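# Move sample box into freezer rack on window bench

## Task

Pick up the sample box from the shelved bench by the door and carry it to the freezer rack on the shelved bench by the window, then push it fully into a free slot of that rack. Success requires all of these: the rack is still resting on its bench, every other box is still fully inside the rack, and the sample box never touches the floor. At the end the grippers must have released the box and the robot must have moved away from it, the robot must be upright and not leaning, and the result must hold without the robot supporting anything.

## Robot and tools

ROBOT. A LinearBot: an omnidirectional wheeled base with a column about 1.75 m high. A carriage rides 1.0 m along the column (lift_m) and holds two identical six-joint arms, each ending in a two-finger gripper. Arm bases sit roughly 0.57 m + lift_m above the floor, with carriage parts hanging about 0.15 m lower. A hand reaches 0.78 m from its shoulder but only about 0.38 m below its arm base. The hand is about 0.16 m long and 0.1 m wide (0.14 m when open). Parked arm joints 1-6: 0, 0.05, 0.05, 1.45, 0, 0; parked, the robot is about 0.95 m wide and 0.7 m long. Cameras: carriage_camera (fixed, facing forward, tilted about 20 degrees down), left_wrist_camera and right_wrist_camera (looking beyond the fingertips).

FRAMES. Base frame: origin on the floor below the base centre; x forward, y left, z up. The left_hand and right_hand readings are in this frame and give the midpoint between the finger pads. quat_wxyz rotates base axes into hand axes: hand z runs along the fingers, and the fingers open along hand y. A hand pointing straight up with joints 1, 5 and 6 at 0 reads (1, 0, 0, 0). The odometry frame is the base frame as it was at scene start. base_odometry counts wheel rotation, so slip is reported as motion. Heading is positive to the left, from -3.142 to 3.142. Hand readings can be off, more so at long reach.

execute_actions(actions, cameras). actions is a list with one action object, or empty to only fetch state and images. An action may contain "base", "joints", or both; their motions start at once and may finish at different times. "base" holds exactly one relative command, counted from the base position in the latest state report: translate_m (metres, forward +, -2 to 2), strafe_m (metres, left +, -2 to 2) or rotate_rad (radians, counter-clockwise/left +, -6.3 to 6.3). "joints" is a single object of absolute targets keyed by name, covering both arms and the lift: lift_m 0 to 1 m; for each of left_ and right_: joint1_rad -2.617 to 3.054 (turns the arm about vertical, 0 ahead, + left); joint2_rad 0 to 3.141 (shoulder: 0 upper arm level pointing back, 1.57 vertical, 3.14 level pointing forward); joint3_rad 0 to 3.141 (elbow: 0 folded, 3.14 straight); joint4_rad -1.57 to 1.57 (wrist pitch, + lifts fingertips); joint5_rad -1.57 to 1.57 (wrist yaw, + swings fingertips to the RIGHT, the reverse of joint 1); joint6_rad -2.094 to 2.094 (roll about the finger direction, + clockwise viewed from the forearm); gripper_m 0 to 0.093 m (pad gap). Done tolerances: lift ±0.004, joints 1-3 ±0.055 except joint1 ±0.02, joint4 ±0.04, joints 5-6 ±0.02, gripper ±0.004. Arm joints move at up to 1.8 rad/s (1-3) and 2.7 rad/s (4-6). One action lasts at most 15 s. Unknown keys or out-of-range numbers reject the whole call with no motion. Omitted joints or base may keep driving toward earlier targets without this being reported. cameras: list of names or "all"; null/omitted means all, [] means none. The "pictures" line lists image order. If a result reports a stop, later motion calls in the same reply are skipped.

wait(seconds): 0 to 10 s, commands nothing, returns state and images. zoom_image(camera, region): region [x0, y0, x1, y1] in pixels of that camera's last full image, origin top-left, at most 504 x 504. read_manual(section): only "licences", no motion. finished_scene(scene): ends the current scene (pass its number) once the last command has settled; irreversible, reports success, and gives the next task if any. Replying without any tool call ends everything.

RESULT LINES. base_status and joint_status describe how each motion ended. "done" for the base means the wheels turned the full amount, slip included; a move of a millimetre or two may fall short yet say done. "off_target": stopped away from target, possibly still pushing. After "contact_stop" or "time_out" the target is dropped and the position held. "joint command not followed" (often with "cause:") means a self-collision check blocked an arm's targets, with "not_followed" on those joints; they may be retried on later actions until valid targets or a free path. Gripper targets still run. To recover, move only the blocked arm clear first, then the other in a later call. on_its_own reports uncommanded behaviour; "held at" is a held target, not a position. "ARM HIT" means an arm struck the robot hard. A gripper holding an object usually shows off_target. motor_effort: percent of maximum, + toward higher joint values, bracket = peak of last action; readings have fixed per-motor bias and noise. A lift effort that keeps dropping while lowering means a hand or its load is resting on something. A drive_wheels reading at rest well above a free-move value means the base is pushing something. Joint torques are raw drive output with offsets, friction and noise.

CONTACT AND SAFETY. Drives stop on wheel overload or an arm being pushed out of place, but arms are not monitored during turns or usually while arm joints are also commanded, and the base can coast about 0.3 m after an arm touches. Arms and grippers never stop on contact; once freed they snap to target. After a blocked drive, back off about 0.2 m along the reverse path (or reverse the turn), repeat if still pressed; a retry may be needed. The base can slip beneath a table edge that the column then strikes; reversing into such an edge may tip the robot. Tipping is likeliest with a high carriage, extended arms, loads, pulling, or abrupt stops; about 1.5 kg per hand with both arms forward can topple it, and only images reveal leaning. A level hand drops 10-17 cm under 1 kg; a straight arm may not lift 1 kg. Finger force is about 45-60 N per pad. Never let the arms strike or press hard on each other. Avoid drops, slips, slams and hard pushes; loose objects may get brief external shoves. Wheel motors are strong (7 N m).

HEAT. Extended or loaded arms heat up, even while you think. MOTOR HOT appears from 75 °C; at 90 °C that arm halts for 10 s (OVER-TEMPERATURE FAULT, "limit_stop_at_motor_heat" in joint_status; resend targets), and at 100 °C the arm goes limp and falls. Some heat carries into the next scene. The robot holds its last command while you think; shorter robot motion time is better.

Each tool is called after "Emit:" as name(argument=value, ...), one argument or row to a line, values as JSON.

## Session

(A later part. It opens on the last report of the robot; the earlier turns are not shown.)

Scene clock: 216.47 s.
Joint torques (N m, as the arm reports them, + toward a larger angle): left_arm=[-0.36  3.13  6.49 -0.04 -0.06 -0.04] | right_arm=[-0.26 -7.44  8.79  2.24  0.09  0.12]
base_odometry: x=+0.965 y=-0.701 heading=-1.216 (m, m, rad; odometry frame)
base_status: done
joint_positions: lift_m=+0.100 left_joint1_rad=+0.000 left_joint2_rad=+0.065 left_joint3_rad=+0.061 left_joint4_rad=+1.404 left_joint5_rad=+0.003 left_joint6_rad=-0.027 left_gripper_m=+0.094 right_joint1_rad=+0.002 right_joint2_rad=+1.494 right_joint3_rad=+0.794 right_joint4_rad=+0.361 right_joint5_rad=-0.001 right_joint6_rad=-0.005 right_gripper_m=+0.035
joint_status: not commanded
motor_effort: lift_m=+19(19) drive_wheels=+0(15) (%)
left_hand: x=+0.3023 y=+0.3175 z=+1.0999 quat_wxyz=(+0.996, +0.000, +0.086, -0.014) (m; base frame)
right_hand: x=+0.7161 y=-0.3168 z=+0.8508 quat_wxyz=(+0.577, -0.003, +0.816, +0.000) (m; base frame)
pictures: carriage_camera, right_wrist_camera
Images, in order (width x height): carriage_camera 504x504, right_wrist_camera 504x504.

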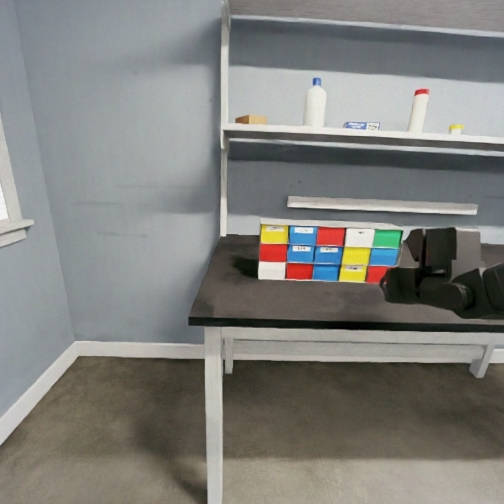

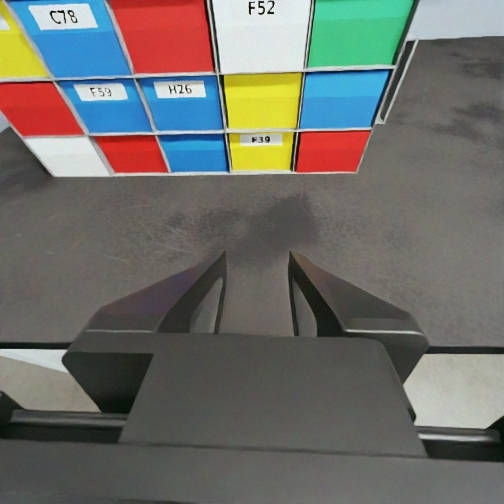

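All the boxes are inside the rack. I'll park the arm and finish.

Emit:
execute_actions(
  actions=[
    {"joints": {"right_joint2_rad":0.05,"right_joint3_rad":0.05,"right_joint4_rad":1.45,"right_gripper_m":0.093}},
  ],
  cameras=["carriage_camera"],
)

Emit:
finished_scene(
  scene=2,
)

Scene clock: 222.23 s.
Joint torques (N m, as the arm reports them, + toward a larger angle): left_arm=[-0.4   3.1   6.49 -0.04 -0.06 -0.04] | right_arm=[-0.24  2.79  4.08 -0.26  0.06  0.13]
base_odometry: x=+0.965 y=-0.701 heading=-1.216 (m, m, rad; odometry frame)
base_status: not commanded
joint_positions: lift_m=+0.100 left_joint1_rad=+0.000 left_joint2_rad=+0.065 left_joint3_rad=+0.061 left_joint4_rad=+1.404 left_joint5_rad=+0.003 left_joint6_rad=-0.027 left_gripper_m=+0.094 right_joint1_rad=+0.002 right_joint2_rad=+0.067 right_joint3_rad=+0.068 right_joint4_rad=+1.457 right_joint5_rad=-0.001 right_joint6_rad=-0.005 right_gripper_m=+0.093
joint_status: all done
motor_effort: lift_m=+19(19) drive_wheels=+2(0) (%)
left_hand: x=+0.3023 y=+0.3175 z=+1.0999 quat_wxyz=(+0.996, +0.000, +0.086, -0.014) (m; base frame)
right_hand: x=+0.2879 y=-0.3179 z=+1.1038 quat_wxyz=(+0.998, -0.001, +0.057, -0.001) (m; base frame)
pictures: carriage_camera
Images, in order (width x height): carriage_camera 504x504.

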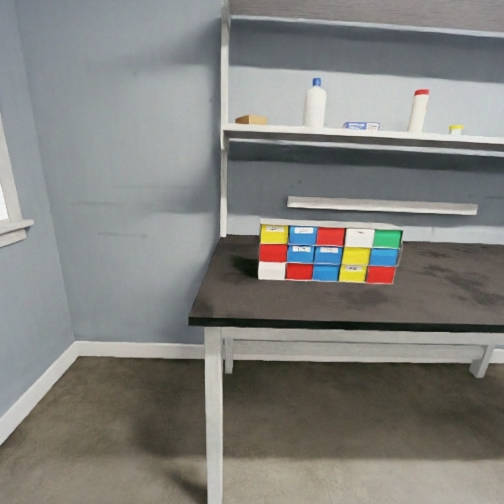

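The scene is finished: the task was done.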